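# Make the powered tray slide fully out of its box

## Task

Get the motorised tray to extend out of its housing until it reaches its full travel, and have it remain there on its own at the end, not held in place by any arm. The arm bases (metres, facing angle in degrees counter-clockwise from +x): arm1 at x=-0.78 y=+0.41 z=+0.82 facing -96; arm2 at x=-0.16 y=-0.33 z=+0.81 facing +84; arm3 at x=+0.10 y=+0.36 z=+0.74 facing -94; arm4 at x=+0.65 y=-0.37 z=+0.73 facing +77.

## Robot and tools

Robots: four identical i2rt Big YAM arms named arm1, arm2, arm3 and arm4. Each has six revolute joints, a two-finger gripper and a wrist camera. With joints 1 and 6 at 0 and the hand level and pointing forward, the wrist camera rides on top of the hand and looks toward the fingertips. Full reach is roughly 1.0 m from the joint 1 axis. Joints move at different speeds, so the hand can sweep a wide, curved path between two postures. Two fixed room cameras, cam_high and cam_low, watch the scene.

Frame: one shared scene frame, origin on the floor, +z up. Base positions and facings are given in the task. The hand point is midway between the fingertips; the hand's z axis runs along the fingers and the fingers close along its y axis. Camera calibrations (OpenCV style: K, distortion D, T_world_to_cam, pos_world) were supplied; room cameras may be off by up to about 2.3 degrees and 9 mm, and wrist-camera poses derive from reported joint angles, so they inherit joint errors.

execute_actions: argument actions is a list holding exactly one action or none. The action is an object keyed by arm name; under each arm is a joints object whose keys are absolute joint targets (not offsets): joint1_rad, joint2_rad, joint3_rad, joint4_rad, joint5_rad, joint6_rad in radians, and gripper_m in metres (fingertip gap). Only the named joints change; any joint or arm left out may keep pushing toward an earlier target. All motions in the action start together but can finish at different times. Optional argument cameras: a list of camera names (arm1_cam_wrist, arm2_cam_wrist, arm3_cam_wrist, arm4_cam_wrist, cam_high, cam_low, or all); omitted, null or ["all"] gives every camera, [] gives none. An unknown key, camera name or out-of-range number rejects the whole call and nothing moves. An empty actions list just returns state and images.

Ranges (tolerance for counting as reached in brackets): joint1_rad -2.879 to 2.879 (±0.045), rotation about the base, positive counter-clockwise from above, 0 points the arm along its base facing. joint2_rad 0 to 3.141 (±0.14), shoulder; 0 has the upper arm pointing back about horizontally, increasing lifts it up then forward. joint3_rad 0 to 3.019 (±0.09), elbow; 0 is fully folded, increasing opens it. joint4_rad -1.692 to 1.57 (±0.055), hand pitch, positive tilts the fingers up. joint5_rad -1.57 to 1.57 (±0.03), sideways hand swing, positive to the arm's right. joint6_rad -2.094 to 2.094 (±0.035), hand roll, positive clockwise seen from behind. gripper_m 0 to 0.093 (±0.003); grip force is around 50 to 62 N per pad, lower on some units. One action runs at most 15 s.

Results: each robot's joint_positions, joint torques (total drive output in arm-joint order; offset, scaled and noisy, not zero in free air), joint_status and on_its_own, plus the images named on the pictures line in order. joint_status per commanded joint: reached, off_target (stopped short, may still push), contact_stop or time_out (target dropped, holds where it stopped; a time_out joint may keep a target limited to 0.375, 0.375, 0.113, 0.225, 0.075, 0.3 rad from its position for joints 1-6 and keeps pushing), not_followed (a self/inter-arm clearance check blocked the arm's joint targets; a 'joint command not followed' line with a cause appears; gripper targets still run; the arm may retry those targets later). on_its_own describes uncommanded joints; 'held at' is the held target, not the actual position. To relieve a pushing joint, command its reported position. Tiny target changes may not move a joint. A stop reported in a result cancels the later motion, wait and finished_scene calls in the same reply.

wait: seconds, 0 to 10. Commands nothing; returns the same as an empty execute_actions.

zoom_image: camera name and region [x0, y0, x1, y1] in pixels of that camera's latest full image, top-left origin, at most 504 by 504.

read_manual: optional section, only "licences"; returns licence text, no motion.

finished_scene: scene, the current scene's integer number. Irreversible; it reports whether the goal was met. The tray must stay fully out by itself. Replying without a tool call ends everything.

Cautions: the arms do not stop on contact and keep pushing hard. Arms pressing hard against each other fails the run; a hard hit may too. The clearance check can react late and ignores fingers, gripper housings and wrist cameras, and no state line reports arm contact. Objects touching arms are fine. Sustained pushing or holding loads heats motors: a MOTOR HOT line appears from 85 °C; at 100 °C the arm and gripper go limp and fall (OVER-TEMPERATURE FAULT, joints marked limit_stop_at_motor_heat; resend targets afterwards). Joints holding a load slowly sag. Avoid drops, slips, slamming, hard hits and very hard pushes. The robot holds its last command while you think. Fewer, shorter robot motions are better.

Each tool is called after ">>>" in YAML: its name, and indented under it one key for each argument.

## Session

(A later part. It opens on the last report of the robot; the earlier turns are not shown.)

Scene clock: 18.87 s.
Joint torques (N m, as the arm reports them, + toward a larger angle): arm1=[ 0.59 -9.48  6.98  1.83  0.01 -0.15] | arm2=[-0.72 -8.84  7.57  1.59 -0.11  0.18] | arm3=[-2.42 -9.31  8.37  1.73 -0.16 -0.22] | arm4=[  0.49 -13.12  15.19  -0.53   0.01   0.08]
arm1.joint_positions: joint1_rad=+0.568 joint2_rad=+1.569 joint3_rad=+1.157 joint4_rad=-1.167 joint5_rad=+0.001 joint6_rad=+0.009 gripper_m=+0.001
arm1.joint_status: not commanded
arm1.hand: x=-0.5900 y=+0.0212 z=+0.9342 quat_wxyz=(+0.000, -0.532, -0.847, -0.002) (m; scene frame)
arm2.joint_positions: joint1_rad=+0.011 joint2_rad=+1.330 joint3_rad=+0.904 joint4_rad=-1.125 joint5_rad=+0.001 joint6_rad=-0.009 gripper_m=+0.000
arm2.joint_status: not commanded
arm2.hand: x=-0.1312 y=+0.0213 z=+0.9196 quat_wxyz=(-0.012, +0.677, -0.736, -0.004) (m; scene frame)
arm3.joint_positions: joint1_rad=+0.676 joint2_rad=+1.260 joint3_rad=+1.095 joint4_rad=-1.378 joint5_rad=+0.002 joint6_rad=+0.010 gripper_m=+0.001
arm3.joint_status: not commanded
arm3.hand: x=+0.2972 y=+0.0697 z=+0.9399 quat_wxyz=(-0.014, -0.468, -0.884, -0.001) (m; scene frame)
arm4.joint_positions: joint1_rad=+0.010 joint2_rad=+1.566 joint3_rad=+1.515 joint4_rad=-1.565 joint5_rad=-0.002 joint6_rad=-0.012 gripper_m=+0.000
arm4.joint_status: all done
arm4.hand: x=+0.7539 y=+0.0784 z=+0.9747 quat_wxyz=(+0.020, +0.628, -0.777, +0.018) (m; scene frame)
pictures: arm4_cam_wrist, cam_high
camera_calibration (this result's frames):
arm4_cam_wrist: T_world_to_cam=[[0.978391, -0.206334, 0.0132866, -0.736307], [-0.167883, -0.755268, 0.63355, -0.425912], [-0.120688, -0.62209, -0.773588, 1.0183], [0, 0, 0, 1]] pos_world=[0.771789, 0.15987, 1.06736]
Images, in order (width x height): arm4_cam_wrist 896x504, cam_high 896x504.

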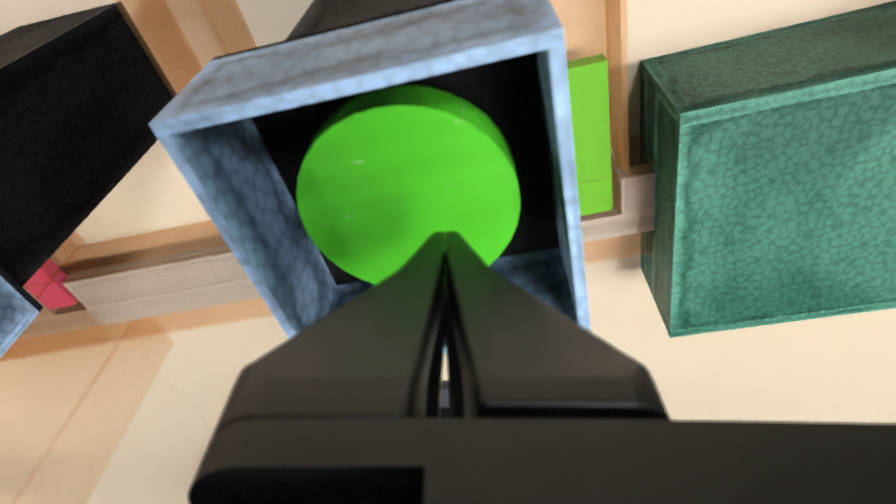

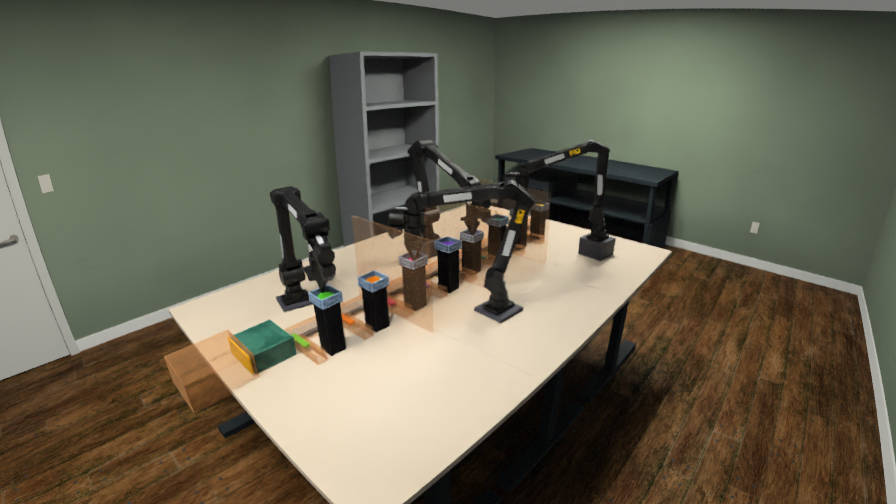

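>>> execute_actions:
  actions:
    - {"arm1": {"joints": {"joint1_rad": 0.568, "joint2_rad": 1.50, "joint3_rad": 1.27, "joint4_rad": -1.34}}, "arm2": {"joints": {"joint1_rad": 0.011, "joint2_rad": 1.320, "joint3_rad": 1.019, "joint4_rad": -1.269}}, "arm3": {"joints": {"joint1_rad": 0.676, "joint2_rad": 1.272, "joint3_rad": 1.228, "joint4_rad": -1.527}}}
  cameras: []

>>> execute_actions:
  actions:
    - {"arm1": {"joints": {"joint1_rad": 0.0665, "joint2_rad": 1.397, "joint3_rad": 1.134, "joint4_rad": -1.307}}}
  cameras: ["arm1_cam_wrist"]

Scene clock: 22.13 s.
Joint torques (N m, as the arm reports them, + toward a larger angle): arm1=[ 0.38 -9.76  9.95  0.42  0.01 -0.17] | arm2=[ -0.52 -11.96  12.47  -0.45  -0.09   0.23] | arm3=[-1.25 -9.24 13.89 -0.04 -0.16 -0.21] | arm4=[  0.51 -12.78  15.17  -0.53   0.01   0.08]
arm1.joint_positions: joint1_rad=+0.568 joint2_rad=+1.499 joint3_rad=+1.226 joint4_rad=-1.331 joint5_rad=+0.001 joint6_rad=+0.009 gripper_m=+0.001
arm1.joint_status: all done
arm1.hand: x=-0.5969 y=+0.0347 z=+0.9884 quat_wxyz=(+0.011, -0.532, -0.847, -0.008) (m; scene frame)
arm2.joint_positions: joint1_rad=+0.011 joint2_rad=+1.324 joint3_rad=+0.984 joint4_rad=-1.255 joint5_rad=+0.001 joint6_rad=-0.009 gripper_m=+0.000
arm2.joint_status: all done
arm2.hand: x=-0.1316 y=+0.0200 z=+0.9496 quat_wxyz=(+0.005, +0.677, -0.736, +0.011) (m; scene frame)
arm3.joint_positions: joint1_rad=+0.676 joint2_rad=+1.258 joint3_rad=+1.188 joint4_rad=-1.515 joint5_rad=+0.002 joint6_rad=+0.010 gripper_m=+0.001
arm3.joint_status: all done
arm3.hand: x=+0.2929 y=+0.0748 z=+0.9758 quat_wxyz=(+0.005, -0.468, -0.884, -0.011) (m; scene frame)
arm4.joint_positions: joint1_rad=+0.010 joint2_rad=+1.566 joint3_rad=+1.515 joint4_rad=-1.565 joint5_rad=-0.002 joint6_rad=-0.012 gripper_m=+0.000
arm4.joint_status: not commanded
arm4.hand: x=+0.7539 y=+0.0784 z=+0.9747 quat_wxyz=(+0.020, +0.628, -0.777, +0.018) (m; scene frame)
pictures: none
No camera images: the call's "cameras" was empty. Leave "cameras" out to get every camera's image.

Scene clock: 23.30 s.
Joint torques (N m, as the arm reports them, + toward a larger angle): arm1=[ 1.08 -8.48  7.06  1.08  0.03 -0.16] | arm2=[ -0.64 -11.95  12.24  -0.41  -0.07   0.21] | arm3=[ -1.3  -10.1   13.85  -0.04  -0.16  -0.21] | arm4=[  0.52 -12.77  15.16  -0.53   0.01   0.08]
arm1.joint_positions: joint1_rad=+0.061 joint2_rad=+1.398 joint3_rad=+1.138 joint4_rad=-1.312 joint5_rad=+0.001 joint6_rad=+0.008 gripper_m=+0.001
arm1.joint_status: all done
arm1.hand: x=-0.8029 y=+0.0217 z=+0.9934 quat_wxyz=(-0.002, -0.727, -0.687, -0.001) (m; scene frame)
arm2.joint_positions: joint1_rad=+0.011 joint2_rad=+1.324 joint3_rad=+0.984 joint4_rad=-1.255 joint5_rad=+0.001 joint6_rad=-0.009 gripper_m=+0.000
arm2.joint_status: not commanded
arm2.hand: x=-0.1316 y=+0.0200 z=+0.9496 quat_wxyz=(+0.005, +0.677, -0.736, +0.011) (m; scene frame)
arm3.joint_positions: joint1_rad=+0.676 joint2_rad=+1.258 joint3_rad=+1.188 joint4_rad=-1.515 joint5_rad=+0.002 joint6_rad=+0.010 gripper_m=+0.001
arm3.joint_status: not commanded
arm3.hand: x=+0.2929 y=+0.0748 z=+0.9758 quat_wxyz=(+0.005, -0.468, -0.884, -0.011) (m; scene frame)
arm4.joint_positions: joint1_rad=+0.010 joint2_rad=+1.566 joint3_rad=+1.515 joint4_rad=-1.565 joint5_rad=-0.002 joint6_rad=-0.012 gripper_m=+0.000
arm4.joint_status: not commanded
arm4.hand: x=+0.7539 y=+0.0784 z=+0.9747 quat_wxyz=(+0.020, +0.628, -0.777, +0.018) (m; scene frame)
pictures: arm1_cam_wrist
camera_calibration (this result's frames):
arm1_cam_wrist: T_world_to_cam=[[-0.998306, 0.0558249, -0.0163929, -0.787613], [0.0354271, 0.806742, 0.589841, -0.570879], [0.0461527, 0.588261, -0.807353, 0.947159], [0, 0, 0, 1]] pos_world=[-0.809768, -0.0526565, 1.08851]
Images, in order (width x height): arm1_cam_wrist 896x504.

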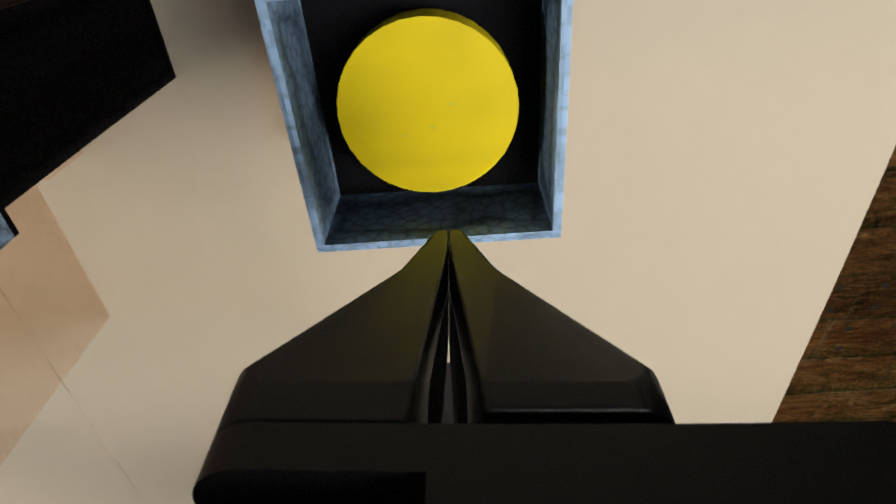

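>>> execute_actions:
  actions:
    - {"arm1": {"joints": {"joint1_rad": 0.060, "joint2_rad": 1.490, "joint3_rad": 1.036, "joint4_rad": -1.117}}}
  cameras: ["arm1_cam_wrist", "cam_low"]

Scene clock: 24.50 s.
Joint torques (N m, as the arm reports them, + toward a larger angle): arm1=[ 0.44 -8.33  7.13  1.71  0.03 -0.15] | arm2=[ -0.6  -11.92  12.28  -0.39  -0.1    0.21] | arm3=[ -1.15 -10.13  13.86  -0.02  -0.17  -0.21] | arm4=[  0.47 -12.82  15.17  -0.53   0.     0.08]
arm1.joint_positions: joint1_rad=+0.061 joint2_rad=+1.478 joint3_rad=+1.031 joint4_rad=-1.137 joint5_rad=+0.001 joint6_rad=+0.008 gripper_m=+0.001
arm1.joint_status: all done
arm1.hand: x=-0.8026 y=+0.0182 z=+0.9256 quat_wxyz=(+0.001, -0.727, -0.687, -0.005) (m; scene frame)
arm2.joint_positions: joint1_rad=+0.011 joint2_rad=+1.324 joint3_rad=+0.984 joint4_rad=-1.255 joint5_rad=+0.001 joint6_rad=-0.009 gripper_m=+0.000
arm2.joint_status: not commanded
arm2.hand: x=-0.1316 y=+0.0200 z=+0.9496 quat_wxyz=(+0.005, +0.677, -0.736, +0.011) (m; scene frame)
arm3.joint_positions: joint1_rad=+0.676 joint2_rad=+1.258 joint3_rad=+1.188 joint4_rad=-1.515 joint5_rad=+0.002 joint6_rad=+0.010 gripper_m=+0.001
arm3.joint_status: not commanded
arm3.hand: x=+0.2929 y=+0.0748 z=+0.9758 quat_wxyz=(+0.005, -0.468, -0.884, -0.011) (m; scene frame)
arm4.joint_positions: joint1_rad=+0.010 joint2_rad=+1.566 joint3_rad=+1.515 joint4_rad=-1.565 joint5_rad=-0.002 joint6_rad=-0.012 gripper_m=+0.000
arm4.joint_status: not commanded
arm4.hand: x=+0.7539 y=+0.0784 z=+0.9747 quat_wxyz=(+0.020, +0.628, -0.777, +0.018) (m; scene frame)
pictures: arm1_cam_wrist, cam_low
camera_calibration (this result's frames):
arm1_cam_wrist: T_world_to_cam=[[-0.998302, 0.0559248, -0.0163179, -0.788294], [0.0350569, 0.800406, 0.598432, -0.53613], [0.0465282, 0.596844, -0.801007, 0.888771], [0, 0, 0, 1]] pos_world=[-0.809513, -0.0572499, 1.01989]
Images, in order (width x height): arm1_cam_wrist 896x504, cam_low 896x504.

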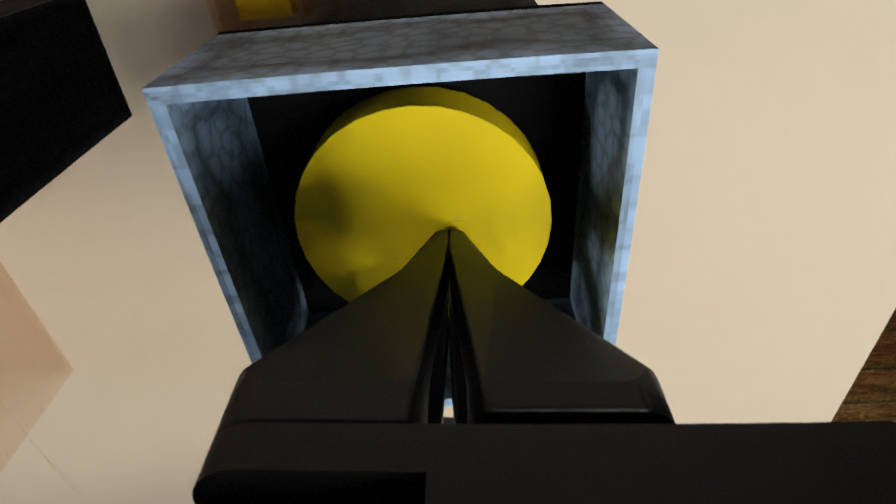

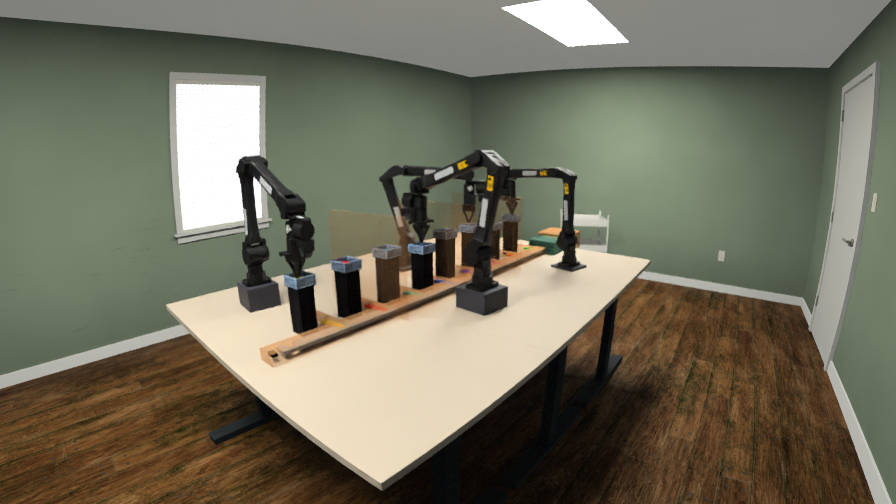

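>>> zoom_image:
  camera: "cam_low"
  region: [240, 200, 640, 380]

Region (240, 200, 640, 380) of cam_low's 896x504 image, scaled by 1.260, with more detail than that image has; it fills the top 227 rows of this view, and the rest is white.

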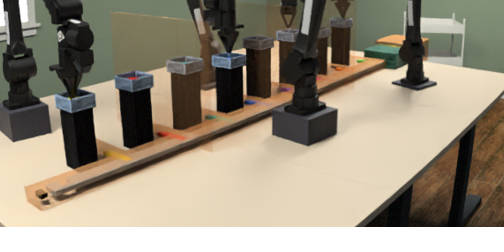

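>>> zoom_image:
  camera: "cam_low"
  region: [300, 280, 500, 350]

Region (300, 280, 500, 350) of cam_low's 896x504 image, scaled by 2.520, with more detail than that image has; it fills the top 176 rows of this view, and the rest is white.

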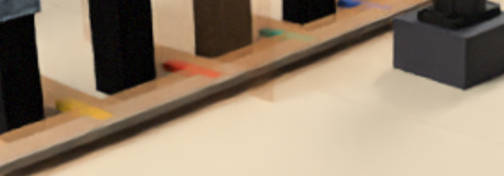

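>>> execute_actions:
  actions:
    - {"arm1": {"joints": {"joint1_rad": 0.060, "joint2_rad": 1.397, "joint3_rad": 1.134, "joint4_rad": -1.307}}, "arm2": {"joints": {"joint1_rad": 0.610, "joint2_rad": 1.381, "joint3_rad": 1.144, "joint4_rad": -1.334}}, "arm3": {"joints": {"joint1_rad": 0.036, "joint2_rad": 1.098, "joint3_rad": 1.091, "joint4_rad": -1.563}}, "arm4": {"joints": {"joint1_rad": 0.516, "joint2_rad": 1.548, "joint3_rad": 1.535, "joint4_rad": -1.558}}}
  cameras: ["arm2_cam_wrist", "arm3_cam_wrist", "arm4_cam_wrist"]

Scene clock: 28.37 s.
Joint torques (N m, as the arm reports them, + toward a larger angle): arm1=[ 0.54 -7.81  9.82  0.44  0.02 -0.14] | arm2=[ -0.13 -11.    12.11  -0.44  -0.07   0.17] | arm3=[-2.01 -7.79 10.71  0.13 -0.1  -0.21] | arm4=[  0.33 -15.5   11.09   0.13  -0.03   0.06]
arm1.joint_positions: joint1_rad=+0.061 joint2_rad=+1.393 joint3_rad=+1.091 joint4_rad=-1.298 joint5_rad=+0.001 joint6_rad=+0.008 gripper_m=+0.001
arm1.joint_status: all done
arm1.hand: x=-0.8021 y=+0.0350 z=+0.9782 quat_wxyz=(+0.007, -0.727, -0.687, -0.011) (m; scene frame)
arm2.joint_positions: joint1_rad=+0.607 joint2_rad=+1.360 joint3_rad=+1.116 joint4_rad=-1.320 joint5_rad=+0.001 joint6_rad=-0.007 gripper_m=+0.000
arm2.joint_status: all done
arm2.hand: x=-0.3481 y=+0.0067 z=+0.9836 quat_wxyz=(-0.005, +0.863, -0.506, +0.001) (m; scene frame)
arm3.joint_positions: joint1_rad=+0.043 joint2_rad=+1.089 joint3_rad=+1.091 joint4_rad=-1.554 joint5_rad=+0.000 joint6_rad=+0.009 gripper_m=+0.001
arm3.joint_status: all done
arm3.hand: x=+0.0870 y=+0.0673 z=+0.9869 quat_wxyz=(-0.006, -0.719, -0.695, -0.001) (m; scene frame)
arm4.joint_positions: joint1_rad=+0.522 joint2_rad=+1.566 joint3_rad=+1.515 joint4_rad=-1.565 joint5_rad=+0.000 joint6_rad=-0.011 gripper_m=+0.000
arm4.joint_status: all done
arm4.hand: x=+0.5221 y=+0.0710 z=+0.9740 quat_wxyz=(+0.016, +0.804, -0.594, +0.022) (m; scene frame)
pictures: arm2_cam_wrist, arm3_cam_wrist, arm4_cam_wrist
camera_calibration (this result's frames):
arm2_cam_wrist: T_world_to_cam=[[0.868704, 0.494802, 0.0229137, 0.2746], [0.38834, -0.70905, 0.588592, -0.434778], [0.307483, -0.502413, -0.808106, 1.03293], [0, 0, 0, 1]] pos_world=[-0.387311, 0.0748038, 1.08433]
arm3_cam_wrist: T_world_to_cam=[[-0.999231, 0.0368514, -0.0133771, 0.0944308], [0.0220376, 0.810184, 0.585762, -0.63347], [0.0324241, 0.585017, -0.810373, 0.885289], [0, 0, 0, 1]] pos_world=[0.0796137, -0.00816205, 1.08974]
arm4_cam_wrist: T_world_to_cam=[[0.954507, 0.298016, 0.0101249, -0.531352], [0.224166, -0.739536, 0.634694, -0.67689], [0.196637, -0.60355, -0.772698, 0.817335], [0, 0, 0, 1]] pos_world=[0.498197, 0.151069, 1.06655]
Images, in order (width x height): arm2_cam_wrist 896x504, arm3_cam_wrist 896x504, arm4_cam_wrist 896x504.

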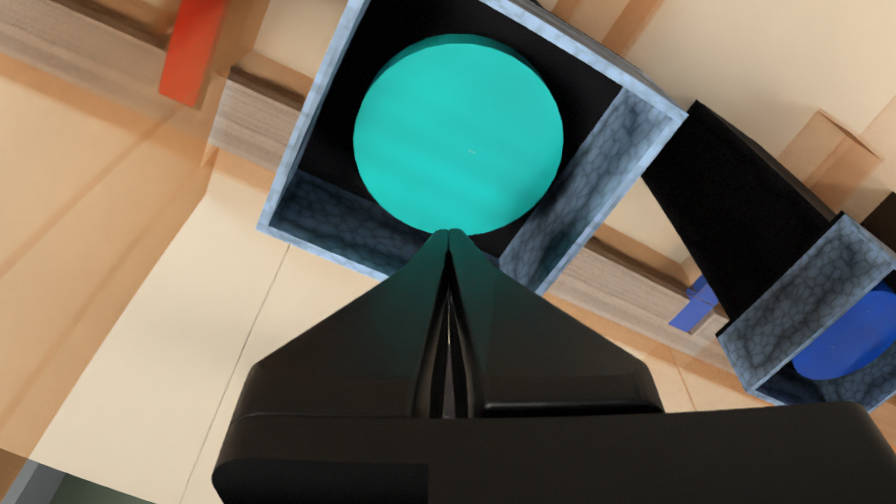

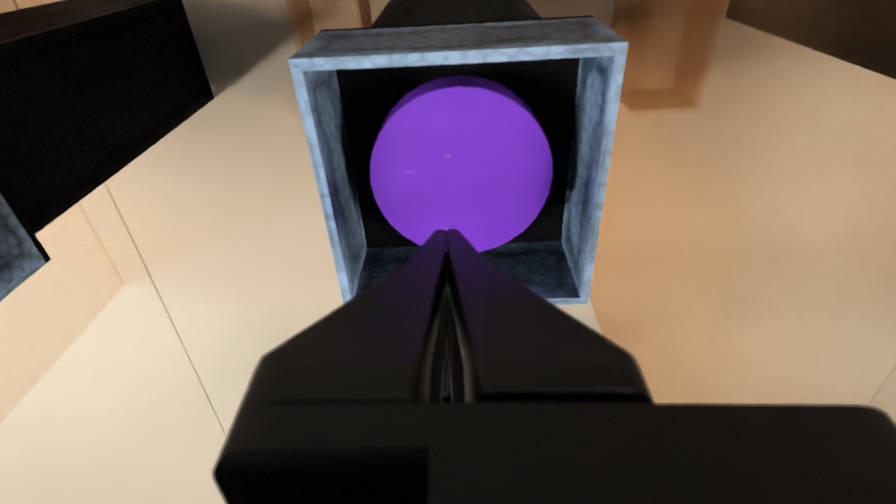

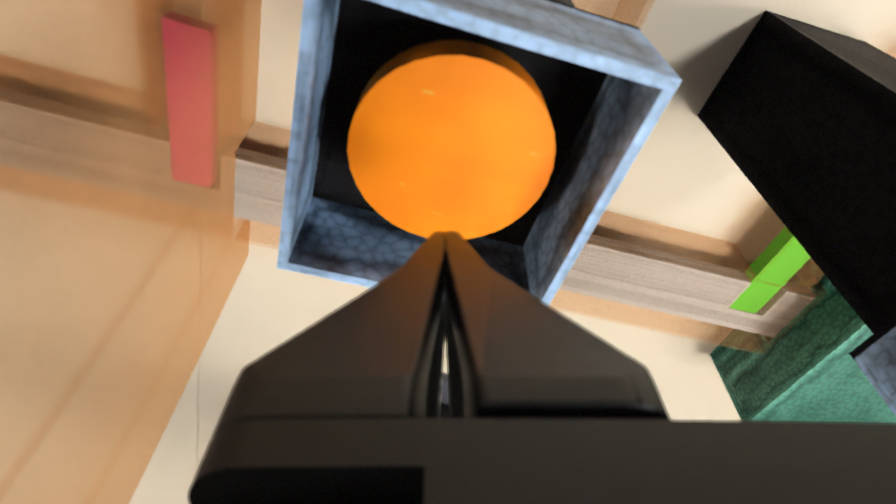

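>>> execute_actions:
  actions:
    - {"arm2": {"joints": {"joint1_rad": 0.602, "joint2_rad": 1.462, "joint3_rad": 1.063, "joint4_rad": -1.172}}, "arm3": {"joints": {"joint1_rad": 0.003, "joint2_rad": 1.129, "joint3_rad": 0.955, "joint4_rad": -1.397}}, "arm4": {"joints": {"joint1_rad": 0.502, "joint2_rad": 1.586, "joint3_rad": 1.396, "joint4_rad": -1.380}}}
  cameras: ["cam_low", "cam_high"]

Scene clock: 30.00 s.
Joint torques (N m, as the arm reports them, + toward a larger angle): arm1=[ 0.37 -8.04  9.82  0.42  0.02 -0.15] | arm2=[ -0.84 -10.72   8.51   1.6   -0.08   0.17] | arm3=[-2.23 -6.46  8.6   1.82 -0.1  -0.2 ] | arm4=[  0.15 -12.22   8.34   0.94  -0.04   0.07]
arm1.joint_positions: joint1_rad=+0.061 joint2_rad=+1.393 joint3_rad=+1.091 joint4_rad=-1.298 joint5_rad=+0.001 joint6_rad=+0.008 gripper_m=+0.001
arm1.joint_status: not commanded
arm1.hand: x=-0.8021 y=+0.0350 z=+0.9782 quat_wxyz=(+0.007, -0.727, -0.687, -0.011) (m; scene frame)
arm2.joint_positions: joint1_rad=+0.607 joint2_rad=+1.431 joint3_rad=+1.074 joint4_rad=-1.199 joint5_rad=+0.001 joint6_rad=-0.007 gripper_m=+0.000
arm2.joint_status: all done
arm2.hand: x=-0.3556 y=+0.0212 z=+0.9422 quat_wxyz=(-0.007, +0.863, -0.506, -0.003) (m; scene frame)
arm3.joint_positions: joint1_rad=+0.013 joint2_rad=+1.102 joint3_rad=+0.981 joint4_rad=-1.424 joint5_rad=+0.000 joint6_rad=+0.009 gripper_m=+0.001
arm3.joint_status: all done
arm3.hand: x=+0.0785 y=+0.0647 z=+0.9412 quat_wxyz=(-0.007, -0.730, -0.684, +0.001) (m; scene frame)
arm4.joint_positions: joint1_rad=+0.507 joint2_rad=+1.570 joint3_rad=+1.408 joint4_rad=-1.407 joint5_rad=+0.000 joint6_rad=-0.011 gripper_m=+0.000
arm4.joint_status: all done
arm4.hand: x=+0.5265 y=+0.0808 z=+0.9315 quat_wxyz=(+0.002, +0.800, -0.600, +0.003) (m; scene frame)
pictures: cam_high, cam_low
Images, in order (width x height): cam_high 896x504, cam_low 896x504.

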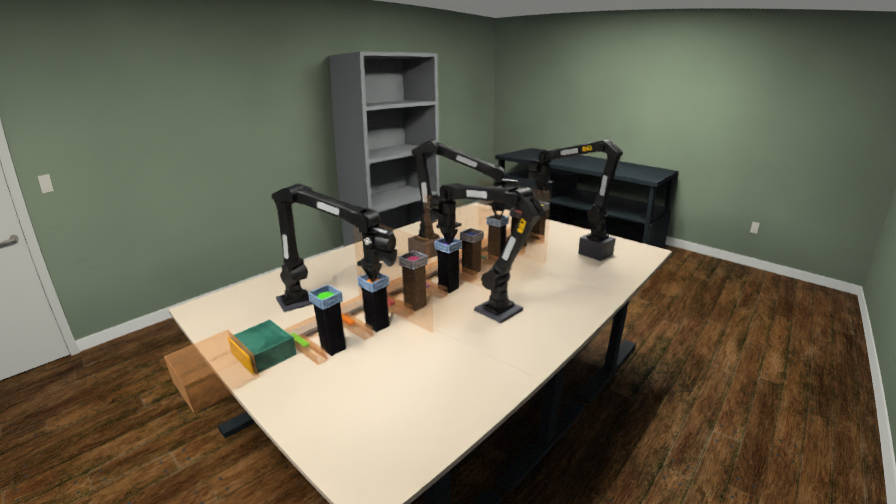

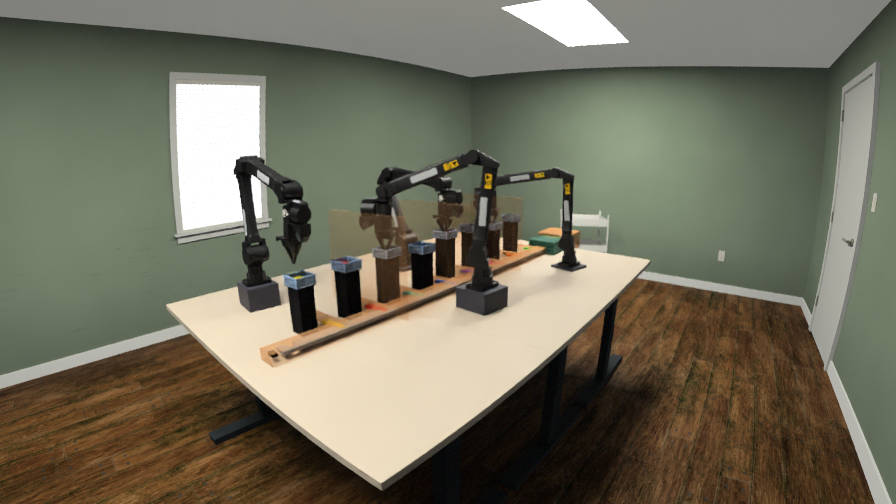

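>>> zoom_image:
  camera: "cam_high"
  region: [160, 200, 560, 420]

Region (160, 200, 560, 420) of cam_high's 896x504 image, scaled by 1.260, with more detail than that image has; it fills the top 277 rows of this view, and the rest is white.

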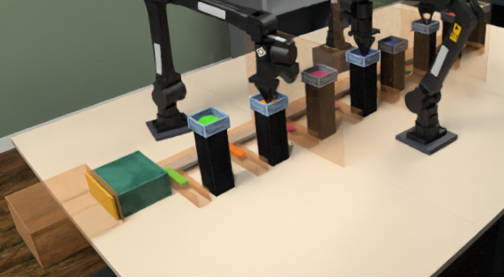

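>>> execute_actions:
  actions:
    - {"arm1": {"joints": {"joint1_rad": -0.032, "joint2_rad": 1.704, "joint3_rad": 1.517, "joint4_rad": -1.384}}, "arm2": {"joints": {"joint1_rad": 0.602, "joint2_rad": 1.381, "joint3_rad": 1.144, "joint4_rad": -1.334}}, "arm3": {"joints": {"joint1_rad": 0.003, "joint2_rad": 1.098, "joint3_rad": 1.091, "joint4_rad": -1.563}}, "arm4": {"joints": {"joint1_rad": 0.502, "joint2_rad": 1.548, "joint3_rad": 1.535, "joint4_rad": -1.558}}}
  cameras: ["arm1_cam_wrist"]

Scene clock: 32.07 s.
Joint torques (N m, as the arm reports them, + toward a larger angle): arm1=[  1.1  -13.12  10.33   0.53   0.02  -0.16] | arm2=[ -0.63 -13.51  12.47  -0.57  -0.08   0.2 ] | arm3=[-2.2  -8.04 14.06 -0.04 -0.1  -0.21] | arm4=[  0.16 -15.07  14.98  -0.56  -0.04   0.07]
arm1.joint_positions: joint1_rad=-0.038 joint2_rad=+1.709 joint3_rad=+1.465 joint4_rad=-1.379 joint5_rad=+0.001 joint6_rad=+0.008 gripper_m=+0.001
arm1.joint_status: all done
arm1.hand: x=-0.8575 y=-0.0801 z=+0.9809 quat_wxyz=(+0.014, -0.760, -0.650, -0.020) (m; scene frame)
arm2.joint_positions: joint1_rad=+0.607 joint2_rad=+1.384 joint3_rad=+1.106 joint4_rad=-1.320 joint5_rad=+0.001 joint6_rad=-0.007 gripper_m=+0.000
arm2.joint_status: all done
arm2.hand: x=-0.3468 y=+0.0045 z=+0.9714 quat_wxyz=(+0.003, +0.863, -0.506, +0.015) (m; scene frame)
arm3.joint_positions: joint1_rad=+0.013 joint2_rad=+1.097 joint3_rad=+1.048 joint4_rad=-1.551 joint5_rad=+0.000 joint6_rad=+0.009 gripper_m=+0.001
arm3.joint_status: all done
arm3.hand: x=+0.0789 y=+0.0774 z=+0.9685 quat_wxyz=(+0.011, -0.730, -0.684, -0.019) (m; scene frame)
arm4.joint_positions: joint1_rad=+0.507 joint2_rad=+1.564 joint3_rad=+1.470 joint4_rad=-1.547 joint5_rad=+0.000 joint6_rad=-0.011 gripper_m=+0.000
arm4.joint_status: all done
arm4.hand: x=+0.5309 y=+0.0650 z=+0.9584 quat_wxyz=(+0.024, +0.800, -0.599, +0.031) (m; scene frame)
pictures: arm1_cam_wrist
camera_calibration (this result's frames):
arm1_cam_wrist: T_world_to_cam=[[-0.987742, 0.155241, -0.0163349, -0.819654], [0.110441, 0.768951, 0.629696, -0.457235], [0.110315, 0.620173, -0.77667, 1.02698], [0, 0, 0, 1]] pos_world=[-0.872401, -0.158072, 1.07216]
Images, in order (width x height): arm1_cam_wrist 896x504.

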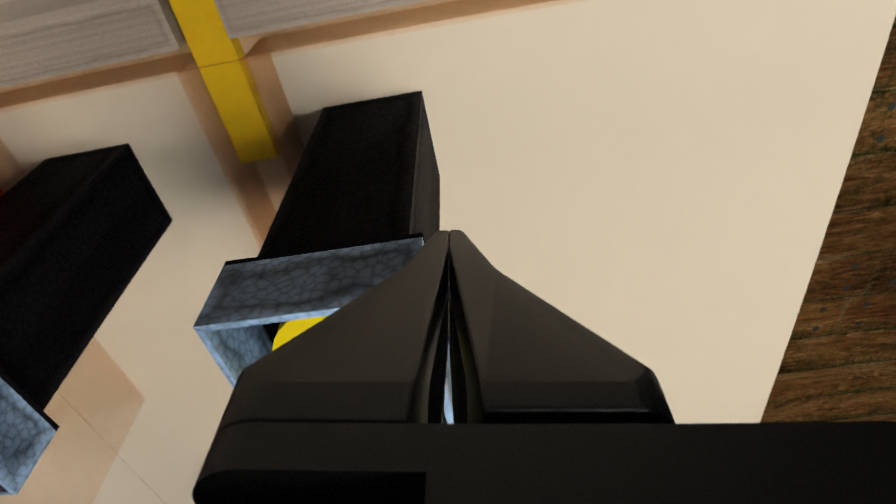

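>>> execute_actions:
  actions:
    - {"arm1": {"joints": {"joint1_rad": -0.043, "joint2_rad": 1.245, "joint3_rad": 0.869, "joint4_rad": -0.515}}}
  cameras: ["arm1_cam_wrist"]

Scene clock: 34.13 s.
Joint torques (N m, as the arm reports them, + toward a larger angle): arm1=[ 0.04 -6.55  8.45  2.82  0.02 -0.15] | arm2=[ -1.31 -13.52  12.68  -0.46  -0.08   0.19] | arm3=[-2.27 -8.47 14.1  -0.12 -0.09 -0.21] | arm4=[  0.18 -15.13  14.92  -0.57  -0.04   0.07]
arm1.joint_positions: joint1_rad=-0.038 joint2_rad=+1.241 joint3_rad=+0.861 joint4_rad=-0.531 joint5_rad=+0.001 joint6_rad=+0.008 gripper_m=+0.001
arm1.joint_status: all done
arm1.hand: x=-0.8531 y=-0.0499 z=+0.9971 quat_wxyz=(-0.215, -0.720, -0.613, +0.244) (m; scene frame)
arm2.joint_positions: joint1_rad=+0.607 joint2_rad=+1.384 joint3_rad=+1.106 joint4_rad=-1.320 joint5_rad=+0.001 joint6_rad=-0.007 gripper_m=+0.000
arm2.joint_status: not commanded
arm2.hand: x=-0.3468 y=+0.0045 z=+0.9714 quat_wxyz=(+0.003, +0.863, -0.506, +0.015) (m; scene frame)
arm3.joint_positions: joint1_rad=+0.013 joint2_rad=+1.097 joint3_rad=+1.048 joint4_rad=-1.551 joint5_rad=+0.000 joint6_rad=+0.009 gripper_m=+0.001
arm3.joint_status: not commanded
arm3.hand: x=+0.0789 y=+0.0774 z=+0.9685 quat_wxyz=(+0.011, -0.730, -0.684, -0.019) (m; scene frame)
arm4.joint_positions: joint1_rad=+0.507 joint2_rad=+1.564 joint3_rad=+1.470 joint4_rad=-1.547 joint5_rad=+0.000 joint6_rad=-0.011 gripper_m=+0.000
arm4.joint_status: not commanded
arm4.hand: x=+0.5309 y=+0.0650 z=+0.9584 quat_wxyz=(+0.024, +0.800, -0.599, +0.031) (m; scene frame)
pictures: arm1_cam_wrist
camera_calibration (this result's frames):
arm1_cam_wrist: T_world_to_cam=[[-0.988863, 0.147612, -0.0189981, -0.818416], [0.148146, 0.988491, -0.0306445, 0.210443], [0.0142559, -0.0331177, -0.99935, 1.12788], [0, 0, 0, 1]] pos_world=[-0.856556, -0.04986, 1.11804]
Images, in order (width x height): arm1_cam_wrist 896x504.

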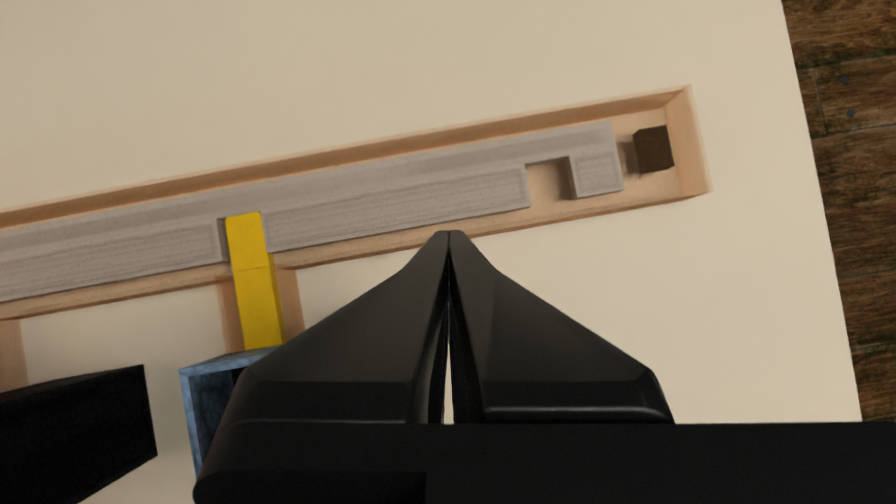

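>>> execute_actions:
  actions:
    - {"arm4": {"joints": {"joint2_rad": 1.572, "joint3_rad": 1.452, "joint4_rad": -1.451}}}
  cameras: []

Scene clock: 39.50 s.
Joint torques (N m, as the arm reports them, + toward a larger angle): arm1=[-0.06 -6.54  8.4   2.79  0.02 -0.15] | arm2=[ -0.77 -13.33  12.55  -0.5   -0.06   0.2 ] | arm3=[-2.27 -8.46 14.07 -0.05 -0.11 -0.21] | arm4=[  0.18 -12.94   9.02   0.42  -0.04   0.07]
arm1.joint_positions: joint1_rad=-0.038 joint2_rad=+1.241 joint3_rad=+0.861 joint4_rad=-0.531 joint5_rad=+0.001 joint6_rad=+0.008 gripper_m=+0.001
arm1.joint_status: not commanded
arm1.hand: x=-0.8531 y=-0.0499 z=+0.9971 quat_wxyz=(-0.215, -0.720, -0.613, +0.244) (m; scene frame)
arm2.joint_positions: joint1_rad=+0.607 joint2_rad=+1.384 joint3_rad=+1.106 joint4_rad=-1.320 joint5_rad=+0.001 joint6_rad=-0.007 gripper_m=+0.000
arm2.joint_status: not commanded
arm2.hand: x=-0.3468 y=+0.0045 z=+0.9714 quat_wxyz=(+0.003, +0.863, -0.506, +0.015) (m; scene frame)
arm3.joint_positions: joint1_rad=+0.013 joint2_rad=+1.097 joint3_rad=+1.048 joint4_rad=-1.551 joint5_rad=+0.000 joint6_rad=+0.009 gripper_m=+0.001
arm3.joint_status: not commanded
arm3.hand: x=+0.0789 y=+0.0774 z=+0.9685 quat_wxyz=(+0.011, -0.730, -0.684, -0.019) (m; scene frame)
arm4.joint_positions: joint1_rad=+0.507 joint2_rad=+1.564 joint3_rad=+1.457 joint4_rad=-1.464 joint5_rad=+0.000 joint6_rad=-0.011 gripper_m=+0.000
arm4.joint_status: all done
arm4.hand: x=+0.5265 y=+0.0809 z=+0.9527 quat_wxyz=(+0.003, +0.800, -0.600, +0.004) (m; scene frame)
pictures: none
No camera images: the call's "cameras" was empty. Leave "cameras" out to get every camera's image.

>>> execute_actions:
  actions:
    - {"arm4": {"joints": {"joint2_rad": 1.576, "joint3_rad": 1.430, "joint4_rad": -1.425}}}
  cameras: []

Scene clock: 40.27 s.
Joint torques (N m, as the arm reports them, + toward a larger angle): arm1=[-0.01 -6.66  8.36  2.79  0.03 -0.14] | arm2=[ -1.   -13.3   12.69  -0.45  -0.07   0.21] | arm3=[-2.44 -8.35 14.05 -0.09 -0.1  -0.2 ] | arm4=[  0.13 -12.73   9.09   0.39  -0.04   0.07]
arm1.joint_positions: joint1_rad=-0.038 joint2_rad=+1.241 joint3_rad=+0.861 joint4_rad=-0.531 joint5_rad=+0.001 joint6_rad=+0.008 gripper_m=+0.001
arm1.joint_status: not commanded
arm1.hand: x=-0.8531 y=-0.0499 z=+0.9971 quat_wxyz=(-0.215, -0.720, -0.613, +0.244) (m; scene frame)
arm2.joint_positions: joint1_rad=+0.607 joint2_rad=+1.384 joint3_rad=+1.106 joint4_rad=-1.320 joint5_rad=+0.001 joint6_rad=-0.007 gripper_m=+0.000
arm2.joint_status: not commanded
arm2.hand: x=-0.3468 y=+0.0045 z=+0.9714 quat_wxyz=(+0.003, +0.863, -0.506, +0.015) (m; scene frame)
arm3.joint_positions: joint1_rad=+0.013 joint2_rad=+1.097 joint3_rad=+1.048 joint4_rad=-1.551 joint5_rad=+0.000 joint6_rad=+0.009 gripper_m=+0.001
arm3.joint_status: not commanded
arm3.hand: x=+0.0789 y=+0.0774 z=+0.9685 quat_wxyz=(+0.011, -0.730, -0.684, -0.019) (m; scene frame)
arm4.joint_positions: joint1_rad=+0.507 joint2_rad=+1.564 joint3_rad=+1.433 joint4_rad=-1.438 joint5_rad=+0.000 joint6_rad=-0.011 gripper_m=+0.000
arm4.joint_status: all done
arm4.hand: x=+0.5266 y=+0.0805 z=+0.9434 quat_wxyz=(+0.002, +0.800, -0.600, +0.003) (m; scene frame)
pictures: none
No camera images: the call's "cameras" was empty. Leave "cameras" out to get every camera's image.

>>> execute_actions:
  actions:
    - {"arm4": {"joints": {"joint2_rad": 1.578, "joint3_rad": 1.416, "joint4_rad": -1.409}}}
  cameras: []

Scene clock: 43.80 s.
Joint torques (N m, as the arm reports them, + toward a larger angle): arm1=[ 0.01 -6.55  8.37  2.77  0.01 -0.15] | arm2=[ -0.58 -13.45  12.68  -0.45  -0.11   0.18] | arm3=[-2.21 -8.31 14.08 -0.09 -0.1  -0.2 ] | arm4=[  0.15 -12.55   8.76   0.51  -0.04   0.07]
arm1.joint_positions: joint1_rad=-0.038 joint2_rad=+1.241 joint3_rad=+0.861 joint4_rad=-0.531 joint5_rad=+0.001 joint6_rad=+0.008 gripper_m=+0.001
arm1.joint_status: not commanded
arm1.hand: x=-0.8531 y=-0.0499 z=+0.9971 quat_wxyz=(-0.215, -0.720, -0.613, +0.244) (m; scene frame)
arm2.joint_positions: joint1_rad=+0.607 joint2_rad=+1.384 joint3_rad=+1.106 joint4_rad=-1.320 joint5_rad=+0.001 joint6_rad=-0.007 gripper_m=+0.000
arm2.joint_status: not commanded
arm2.hand: x=-0.3468 y=+0.0045 z=+0.9714 quat_wxyz=(+0.003, +0.863, -0.506, +0.015) (m; scene frame)
arm3.joint_positions: joint1_rad=+0.013 joint2_rad=+1.097 joint3_rad=+1.048 joint4_rad=-1.551 joint5_rad=+0.000 joint6_rad=+0.009 gripper_m=+0.001
arm3.joint_status: not commanded
arm3.hand: x=+0.0789 y=+0.0774 z=+0.9685 quat_wxyz=(+0.011, -0.730, -0.684, -0.019) (m; scene frame)
arm4.joint_positions: joint1_rad=+0.507 joint2_rad=+1.565 joint3_rad=+1.423 joint4_rad=-1.422 joint5_rad=+0.000 joint6_rad=-0.011 gripper_m=+0.000
arm4.joint_status: all done
arm4.hand: x=+0.5264 y=+0.0811 z=+0.9392 quat_wxyz=(+0.001, +0.800, -0.600, +0.001) (m; scene frame)
pictures: none
No camera images: the call's "cameras" was empty. Leave "cameras" out to get every camera's image.

>>> execute_actions:
  actions:
    - {"arm4": {"joints": {"joint2_rad": 1.580, "joint3_rad": 1.404, "joint4_rad": -1.395}}}
  cameras: []

Scene clock: 44.33 s.
Joint torques (N m, as the arm reports them, + toward a larger angle): arm1=[ 0.17 -6.53  8.39  2.82  0.02 -0.15] | arm2=[ -0.68 -13.46  12.8   -0.56  -0.08   0.18] | arm3=[-2.28 -8.46 14.04 -0.09 -0.1  -0.2 ] | arm4=[  0.17 -12.35   8.01   0.73  -0.04   0.07]
arm1.joint_positions: joint1_rad=-0.038 joint2_rad=+1.241 joint3_rad=+0.861 joint4_rad=-0.531 joint5_rad=+0.001 joint6_rad=+0.008 gripper_m=+0.001
arm1.joint_status: not commanded
arm1.hand: x=-0.8531 y=-0.0499 z=+0.9971 quat_wxyz=(-0.215, -0.720, -0.613, +0.244) (m; scene frame)
arm2.joint_positions: joint1_rad=+0.607 joint2_rad=+1.384 joint3_rad=+1.106 joint4_rad=-1.320 joint5_rad=+0.001 joint6_rad=-0.007 gripper_m=+0.000
arm2.joint_status: not commanded
arm2.hand: x=-0.3468 y=+0.0045 z=+0.9714 quat_wxyz=(+0.003, +0.863, -0.506, +0.015) (m; scene frame)
arm3.joint_positions: joint1_rad=+0.013 joint2_rad=+1.097 joint3_rad=+1.048 joint4_rad=-1.551 joint5_rad=+0.000 joint6_rad=+0.009 gripper_m=+0.001
arm3.joint_status: not commanded
arm3.hand: x=+0.0789 y=+0.0774 z=+0.9685 quat_wxyz=(+0.011, -0.730, -0.684, -0.019) (m; scene frame)
arm4.joint_positions: joint1_rad=+0.507 joint2_rad=+1.565 joint3_rad=+1.420 joint4_rad=-1.416 joint5_rad=+0.000 joint6_rad=-0.011 gripper_m=+0.000
arm4.joint_status: all done
arm4.hand: x=+0.5262 y=+0.0818 z=+0.9382 quat_wxyz=(+0.000, +0.800, -0.600, +0.000) (m; scene frame)
pictures: none
No camera images: the call's "cameras" was empty. Leave "cameras" out to get every camera's image.

>>> execute_actions:
  actions:
    - {"arm1": {"joints": {"joint1_rad": 0.060, "joint2_rad": 1.397, "joint3_rad": 1.134, "joint4_rad": -1.307}}, "arm4": {"joints": {"joint1_rad": 0.502, "joint2_rad": 1.548, "joint3_rad": 1.535, "joint4_rad": -1.558}}}
  cameras: []

>>> execute_actions:
  actions:
    - {"arm1": {"joints": {"joint1_rad": 0.060, "joint2_rad": 1.490, "joint3_rad": 1.036, "joint4_rad": -1.117}}, "arm2": {"joints": {"joint1_rad": 0.602, "joint2_rad": 1.462, "joint3_rad": 1.063, "joint4_rad": -1.172}}, "arm3": {"joints": {"joint1_rad": 0.003, "joint2_rad": 1.129, "joint3_rad": 0.955, "joint4_rad": -1.397}}, "arm4": {"joints": {"joint1_rad": 0.502, "joint2_rad": 1.586, "joint3_rad": 1.396, "joint4_rad": -1.380}}}
  cameras: []

>>> execute_actions:
  actions:
    - {"arm1": {"joints": {"joint1_rad": 0.060, "joint2_rad": 1.397, "joint3_rad": 1.134, "joint4_rad": -1.307}}, "arm2": {"joints": {"joint1_rad": 0.602, "joint2_rad": 1.381, "joint3_rad": 1.144, "joint4_rad": -1.334}}, "arm3": {"joints": {"joint1_rad": 0.003, "joint2_rad": 1.098, "joint3_rad": 1.091, "joint4_rad": -1.563}}, "arm4": {"joints": {"joint1_rad": 0.502, "joint2_rad": 1.548, "joint3_rad": 1.535, "joint4_rad": -1.558}}}
  cameras: []

>>> execute_actions:
  actions:
    - {"arm1": {"joints": {"joint1_rad": 0.571, "joint2_rad": 1.50, "joint3_rad": 1.27, "joint4_rad": -1.34}}, "arm2": {"joints": {"joint1_rad": 0.013, "joint2_rad": 1.320, "joint3_rad": 1.04, "joint4_rad": -1.29}}, "arm3": {"joints": {"joint1_rad": 0.664, "joint2_rad": 1.272, "joint3_rad": 1.228, "joint4_rad": -1.527}}, "arm4": {"joints": {"joint1_rad": 0.018, "joint2_rad": 1.577, "joint3_rad": 1.582, "joint4_rad": -1.576}}}
  cameras: []

>>> execute_actions:
  actions:
    - {"arm1": {"joints": {"joint1_rad": 0.571, "joint2_rad": 1.583, "joint3_rad": 1.157, "joint4_rad": -1.145}}, "arm2": {"joints": {"joint1_rad": 0.013, "joint2_rad": 1.358, "joint3_rad": 0.885, "joint4_rad": -1.097}}, "arm3": {"joints": {"joint1_rad": 0.664, "joint2_rad": 1.285, "joint3_rad": 1.069, "joint4_rad": -1.354}}, "arm4": {"joints": {"joint1_rad": 0.018, "joint2_rad": 1.560, "joint3_rad": 1.340, "joint4_rad": -1.35}}}
  cameras: ["cam_high", "cam_low"]

Scene clock: 47.70 s.
Joint torques (N m, as the arm reports them, + toward a larger angle): arm1=[ 0.01 -8.69  9.79  0.43  0.02 -0.16] | arm2=[ -1.06 -13.16  12.51  -0.48  -0.09   0.19] | arm3=[-2.35 -8.33 14.07 -0.11 -0.11 -0.2 ] | arm4=[  0.17 -15.15  14.75  -0.58  -0.04   0.07]
arm1.joint_positions: joint1_rad=+0.066 joint2_rad=+1.403 joint3_rad=+1.091 joint4_rad=-1.298 joint5_rad=+0.001 joint6_rad=+0.008 gripper_m=+0.001
arm1.joint_status: all done
arm1.hand: x=-0.8002 y=+0.0348 z=+0.9745 quat_wxyz=(+0.011, -0.725, -0.689, -0.015) (m; scene frame)
arm2.joint_positions: joint1_rad=+0.607 joint2_rad=+1.384 joint3_rad=+1.106 joint4_rad=-1.320 joint5_rad=+0.001 joint6_rad=-0.007 gripper_m=+0.000
arm2.joint_status: not commanded
arm2.hand: x=-0.3468 y=+0.0045 z=+0.9714 quat_wxyz=(+0.003, +0.863, -0.506, +0.015) (m; scene frame)
arm3.joint_positions: joint1_rad=+0.013 joint2_rad=+1.097 joint3_rad=+1.048 joint4_rad=-1.551 joint5_rad=+0.000 joint6_rad=+0.009 gripper_m=+0.001
arm3.joint_status: not commanded
arm3.hand: x=+0.0789 y=+0.0774 z=+0.9685 quat_wxyz=(+0.011, -0.730, -0.684, -0.019) (m; scene frame)
arm4.joint_positions: joint1_rad=+0.507 joint2_rad=+1.564 joint3_rad=+1.472 joint4_rad=-1.547 joint5_rad=+0.000 joint6_rad=-0.011 gripper_m=+0.000
arm4.joint_status: all done
arm4.hand: x=+0.5308 y=+0.0656 z=+0.9588 quat_wxyz=(+0.023, +0.800, -0.599, +0.031) (m; scene frame)
pictures: none
No camera images: the call's "cameras" was empty. Leave "cameras" out to get every camera's image.

Scene clock: 48.63 s.
Joint torques (N m, as the arm reports them, + toward a larger angle): arm1=[-0.06 -8.25  6.98  1.73  0.03 -0.15] | arm2=[ -0.8  -10.73   8.67   1.59  -0.1    0.18] | arm3=[-2.22 -6.54  8.59  1.82 -0.1  -0.21] | arm4=[  0.16 -12.07   8.33   0.89  -0.04   0.07]
arm1.joint_positions: joint1_rad=+0.066 joint2_rad=+1.480 joint3_rad=+1.034 joint4_rad=-1.138 joint5_rad=+0.001 joint6_rad=+0.008 gripper_m=+0.001
arm1.joint_status: all done
arm1.hand: x=-0.8007 y=+0.0174 z=+0.9256 quat_wxyz=(+0.001, -0.725, -0.689, -0.005) (m; scene frame)
arm2.joint_positions: joint1_rad=+0.607 joint2_rad=+1.430 joint3_rad=+1.072 joint4_rad=-1.200 joint5_rad=+0.001 joint6_rad=-0.007 gripper_m=+0.000
arm2.joint_status: all done
arm2.hand: x=-0.3551 y=+0.0203 z=+0.9418 quat_wxyz=(-0.007, +0.863, -0.506, -0.002) (m; scene frame)
arm3.joint_positions: joint1_rad=+0.013 joint2_rad=+1.100 joint3_rad=+0.980 joint4_rad=-1.423 joint5_rad=+0.000 joint6_rad=+0.009 gripper_m=+0.001
arm3.joint_status: all done
arm3.hand: x=+0.0785 y=+0.0652 z=+0.9414 quat_wxyz=(-0.008, -0.730, -0.684, +0.001) (m; scene frame)
arm4.joint_positions: joint1_rad=+0.507 joint2_rad=+1.568 joint3_rad=+1.408 joint4_rad=-1.406 joint5_rad=+0.000 joint6_rad=-0.011 gripper_m=+0.000
arm4.joint_status: all done
arm4.hand: x=+0.5265 y=+0.0808 z=+0.9323 quat_wxyz=(+0.001, +0.800, -0.600, +0.002) (m; scene frame)
pictures: none
No camera images: the call's "cameras" was empty. Leave "cameras" out to get every camera's image.

Scene clock: 49.57 s.
Joint torques (N m, as the arm reports them, + toward a larger angle): arm1=[-0.04 -7.98  9.78  0.46  0.02 -0.15] | arm2=[ -1.   -13.18  12.59  -0.54  -0.06   0.15] | arm3=[-2.29 -8.41 14.1  -0.11 -0.1  -0.21] | arm4=[  0.16 -14.85  14.95  -0.57  -0.04   0.06]
arm1.joint_positions: joint1_rad=+0.066 joint2_rad=+1.394 joint3_rad=+1.091 joint4_rad=-1.298 joint5_rad=+0.001 joint6_rad=+0.008 gripper_m=+0.001
arm1.joint_status: all done
arm1.hand: x=-0.8003 y=+0.0349 z=+0.9781 quat_wxyz=(+0.007, -0.725, -0.689, -0.012) (m; scene frame)
arm2.joint_positions: joint1_rad=+0.607 joint2_rad=+1.384 joint3_rad=+1.107 joint4_rad=-1.320 joint5_rad=+0.001 joint6_rad=-0.007 gripper_m=+0.000
arm2.joint_status: all done
arm2.hand: x=-0.3468 y=+0.0047 z=+0.9715 quat_wxyz=(+0.003, +0.863, -0.506, +0.015) (m; scene frame)
arm3.joint_positions: joint1_rad=+0.013 joint2_rad=+1.096 joint3_rad=+1.048 joint4_rad=-1.551 joint5_rad=+0.000 joint6_rad=+0.009 gripper_m=+0.001
arm3.joint_status: all done
arm3.hand: x=+0.0789 y=+0.0774 z=+0.9686 quat_wxyz=(+0.011, -0.730, -0.684, -0.019) (m; scene frame)
arm4.joint_positions: joint1_rad=+0.507 joint2_rad=+1.563 joint3_rad=+1.470 joint4_rad=-1.547 joint5_rad=+0.000 joint6_rad=-0.011 gripper_m=+0.000
arm4.joint_status: all done
arm4.hand: x=+0.5309 y=+0.0650 z=+0.9586 quat_wxyz=(+0.024, +0.800, -0.599, +0.031) (m; scene frame)
pictures: none
No camera images: the call's "cameras" was empty. Leave "cameras" out to get every camera's image.

Scene clock: 50.90 s.
Joint torques (N m, as the arm reports them, + toward a larger angle): arm1=[-0.08 -9.81 10.05  0.57  0.03 -0.15] | arm2=[ -0.49 -12.27   9.14   0.79  -0.08   0.2 ] | arm3=[ -0.47 -11.63  12.91   0.69  -0.09  -0.21] | arm4=[  0.95 -12.94  14.73  -0.52  -0.09   0.07]
arm1.joint_positions: joint1_rad=+0.577 joint2_rad=+1.500 joint3_rad=+1.224 joint4_rad=-1.334 joint5_rad=+0.001 joint6_rad=+0.007 gripper_m=+0.001
arm1.joint_status: all done
arm1.hand: x=-0.5943 y=+0.0378 z=+0.9868 quat_wxyz=(+0.014, -0.527, -0.850, -0.010) (m; scene frame)
arm2.joint_positions: joint1_rad=+0.018 joint2_rad=+1.325 joint3_rad=+1.045 joint4_rad=-1.302 joint5_rad=+0.001 joint6_rad=-0.007 gripper_m=+0.000
arm2.joint_status: all done
arm2.hand: x=-0.1332 y=+0.0310 z=+0.9716 quat_wxyz=(+0.000, +0.679, -0.734, +0.006) (m; scene frame)
arm3.joint_positions: joint1_rad=+0.659 joint2_rad=+1.273 joint3_rad=+1.197 joint4_rad=-1.531 joint5_rad=+0.000 joint6_rad=+0.009 gripper_m=+0.001
arm3.joint_status: all done
arm3.hand: x=+0.2885 y=+0.0715 z=+0.9743 quat_wxyz=(+0.015, -0.474, -0.880, -0.017) (m; scene frame)
arm4.joint_positions: joint1_rad=+0.012 joint2_rad=+1.567 joint3_rad=+1.521 joint4_rad=-1.565 joint5_rad=+0.001 joint6_rad=-0.010 gripper_m=+0.000
arm4.joint_status: all done
arm4.hand: x=+0.7540 y=+0.0802 z=+0.9763 quat_wxyz=(+0.017, +0.628, -0.778, +0.017) (m; scene frame)
pictures: none
No camera images: the call's "cameras" was empty. Leave "cameras" out to get every camera's image.

Scene clock: 51.83 s.
Joint torques (N m, as the arm reports them, + toward a larger angle): arm1=[-0.1  -9.3   6.95  1.77  0.04 -0.14] | arm2=[-0.51 -9.18  7.85  1.67 -0.09  0.17] | arm3=[-0.8  -9.44  8.33  1.67 -0.1  -0.2 ] | arm4=[ 0.95 -9.6   4.92  0.32 -0.08  0.06]
arm1.joint_positions: joint1_rad=+0.577 joint2_rad=+1.568 joint3_rad=+1.157 joint4_rad=-1.166 joint5_rad=+0.001 joint6_rad=+0.007 gripper_m=+0.001
arm1.joint_status: all done
arm1.hand: x=-0.5865 y=+0.0228 z=+0.9347 quat_wxyz=(-0.001, -0.527, -0.850, -0.002) (m; scene frame)
arm2.joint_positions: joint1_rad=+0.018 joint2_rad=+1.329 joint3_rad=+0.902 joint4_rad=-1.125 joint5_rad=+0.001 joint6_rad=-0.007 gripper_m=+0.000
arm2.joint_status: all done
arm2.hand: x=-0.1336 y=+0.0207 z=+0.9192 quat_wxyz=(-0.012, +0.679, -0.734, -0.004) (m; scene frame)
arm3.joint_positions: joint1_rad=+0.659 joint2_rad=+1.260 joint3_rad=+1.096 joint4_rad=-1.378 joint5_rad=+0.000 joint6_rad=+0.009 gripper_m=+0.001
arm3.joint_status: all done
arm3.hand: x=+0.2926 y=+0.0663 z=+0.9400 quat_wxyz=(-0.014, -0.475, -0.880, -0.002) (m; scene frame)
arm4.joint_positions: joint1_rad=+0.012 joint2_rad=+1.522 joint3_rad=+1.394 joint4_rad=-1.356 joint5_rad=+0.000 joint6_rad=-0.010 gripper_m=+0.000
arm4.joint_status: all done
arm4.hand: x=+0.7565 y=+0.0909 z=+0.9486 quat_wxyz=(-0.033, +0.628, -0.777, -0.022) (m; scene frame)
pictures: cam_high, cam_low
Images, in order (width x height): cam_high 896x504, cam_low 896x504.

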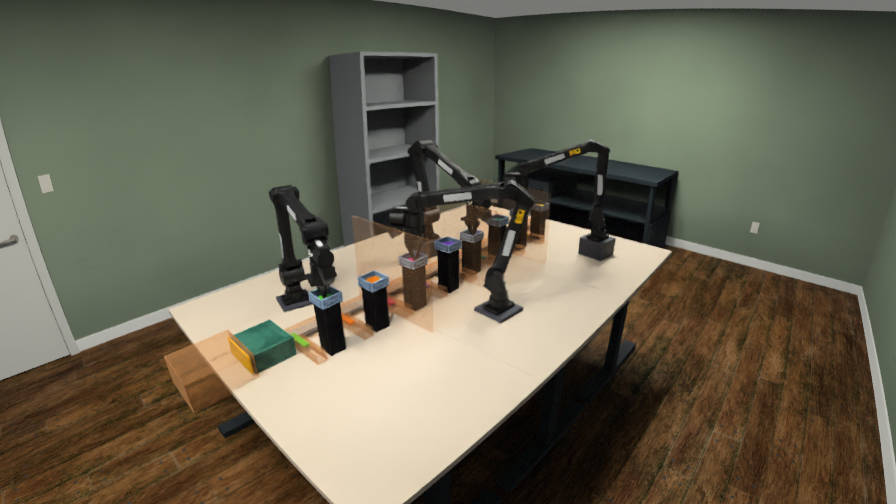

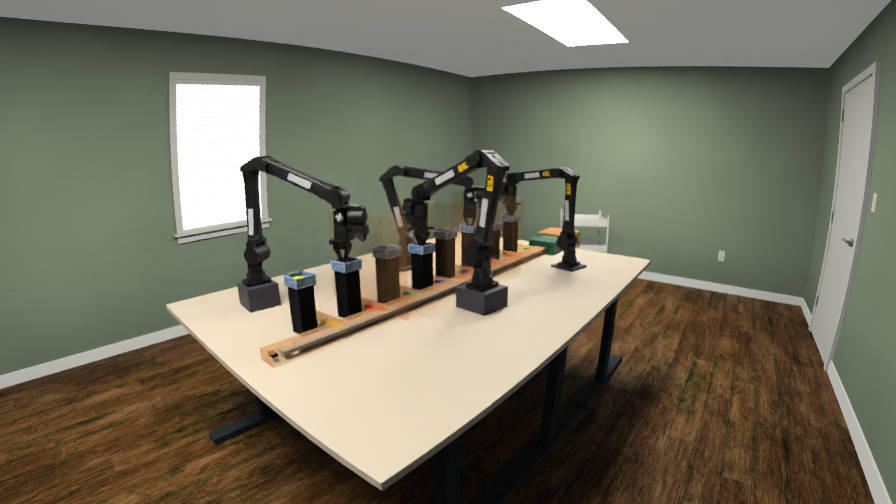

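>>> execute_actions:
  actions:
    - {"arm1": {"joints": {"joint1_rad": 0.571, "joint2_rad": 1.50, "joint3_rad": 1.27, "joint4_rad": -1.34}}, "arm2": {"joints": {"joint1_rad": 0.013, "joint2_rad": 1.320, "joint3_rad": 1.04, "joint4_rad": -1.29}}, "arm3": {"joints": {"joint1_rad": 0.664, "joint2_rad": 1.272, "joint3_rad": 1.228, "joint4_rad": -1.527}}, "arm4": {"joints": {"joint1_rad": 0.018, "joint2_rad": 1.577, "joint3_rad": 1.582, "joint4_rad": -1.576}}}
  cameras: []

Scene clock: 55.30 s.
Joint torques (N m, as the arm reports them, + toward a larger angle): arm1=[-0.18 -9.89  9.91  0.47  0.04 -0.15] | arm2=[ -0.97 -11.91  12.18  -0.47  -0.08   0.19] | arm3=[ -0.78 -10.05  13.85  -0.07  -0.1   -0.2 ] | arm4=[  0.98 -12.69  15.21  -0.53  -0.08   0.06]
arm1.joint_positions: joint1_rad=+0.577 joint2_rad=+1.499 joint3_rad=+1.226 joint4_rad=-1.331 joint5_rad=+0.001 joint6_rad=+0.007 gripper_m=+0.001
arm1.joint_status: all done
arm1.hand: x=-0.5936 y=+0.0364 z=+0.9884 quat_wxyz=(+0.010, -0.527, -0.850, -0.008) (m; scene frame)
arm2.joint_positions: joint1_rad=+0.018 joint2_rad=+1.323 joint3_rad=+1.007 joint4_rad=-1.277 joint5_rad=+0.001 joint6_rad=-0.007 gripper_m=+0.000
arm2.joint_status: all done
arm2.hand: x=-0.1337 y=+0.0237 z=+0.9584 quat_wxyz=(+0.004, +0.679, -0.734, +0.010) (m; scene frame)
arm3.joint_positions: joint1_rad=+0.659 joint2_rad=+1.258 joint3_rad=+1.188 joint4_rad=-1.515 joint5_rad=+0.000 joint6_rad=+0.009 gripper_m=+0.001
arm3.joint_status: all done
arm3.hand: x=+0.2883 y=+0.0716 z=+0.9757 quat_wxyz=(+0.005, -0.475, -0.880, -0.012) (m; scene frame)
arm4.joint_positions: joint1_rad=+0.012 joint2_rad=+1.565 joint3_rad=+1.515 joint4_rad=-1.565 joint5_rad=+0.000 joint6_rad=-0.010 gripper_m=+0.000
arm4.joint_status: all done
arm4.hand: x=+0.7535 y=+0.0784 z=+0.9755 quat_wxyz=(+0.018, +0.628, -0.778, +0.018) (m; scene frame)
pictures: none
No camera images: the call's "cameras" was empty. Leave "cameras" out to get every camera's image.


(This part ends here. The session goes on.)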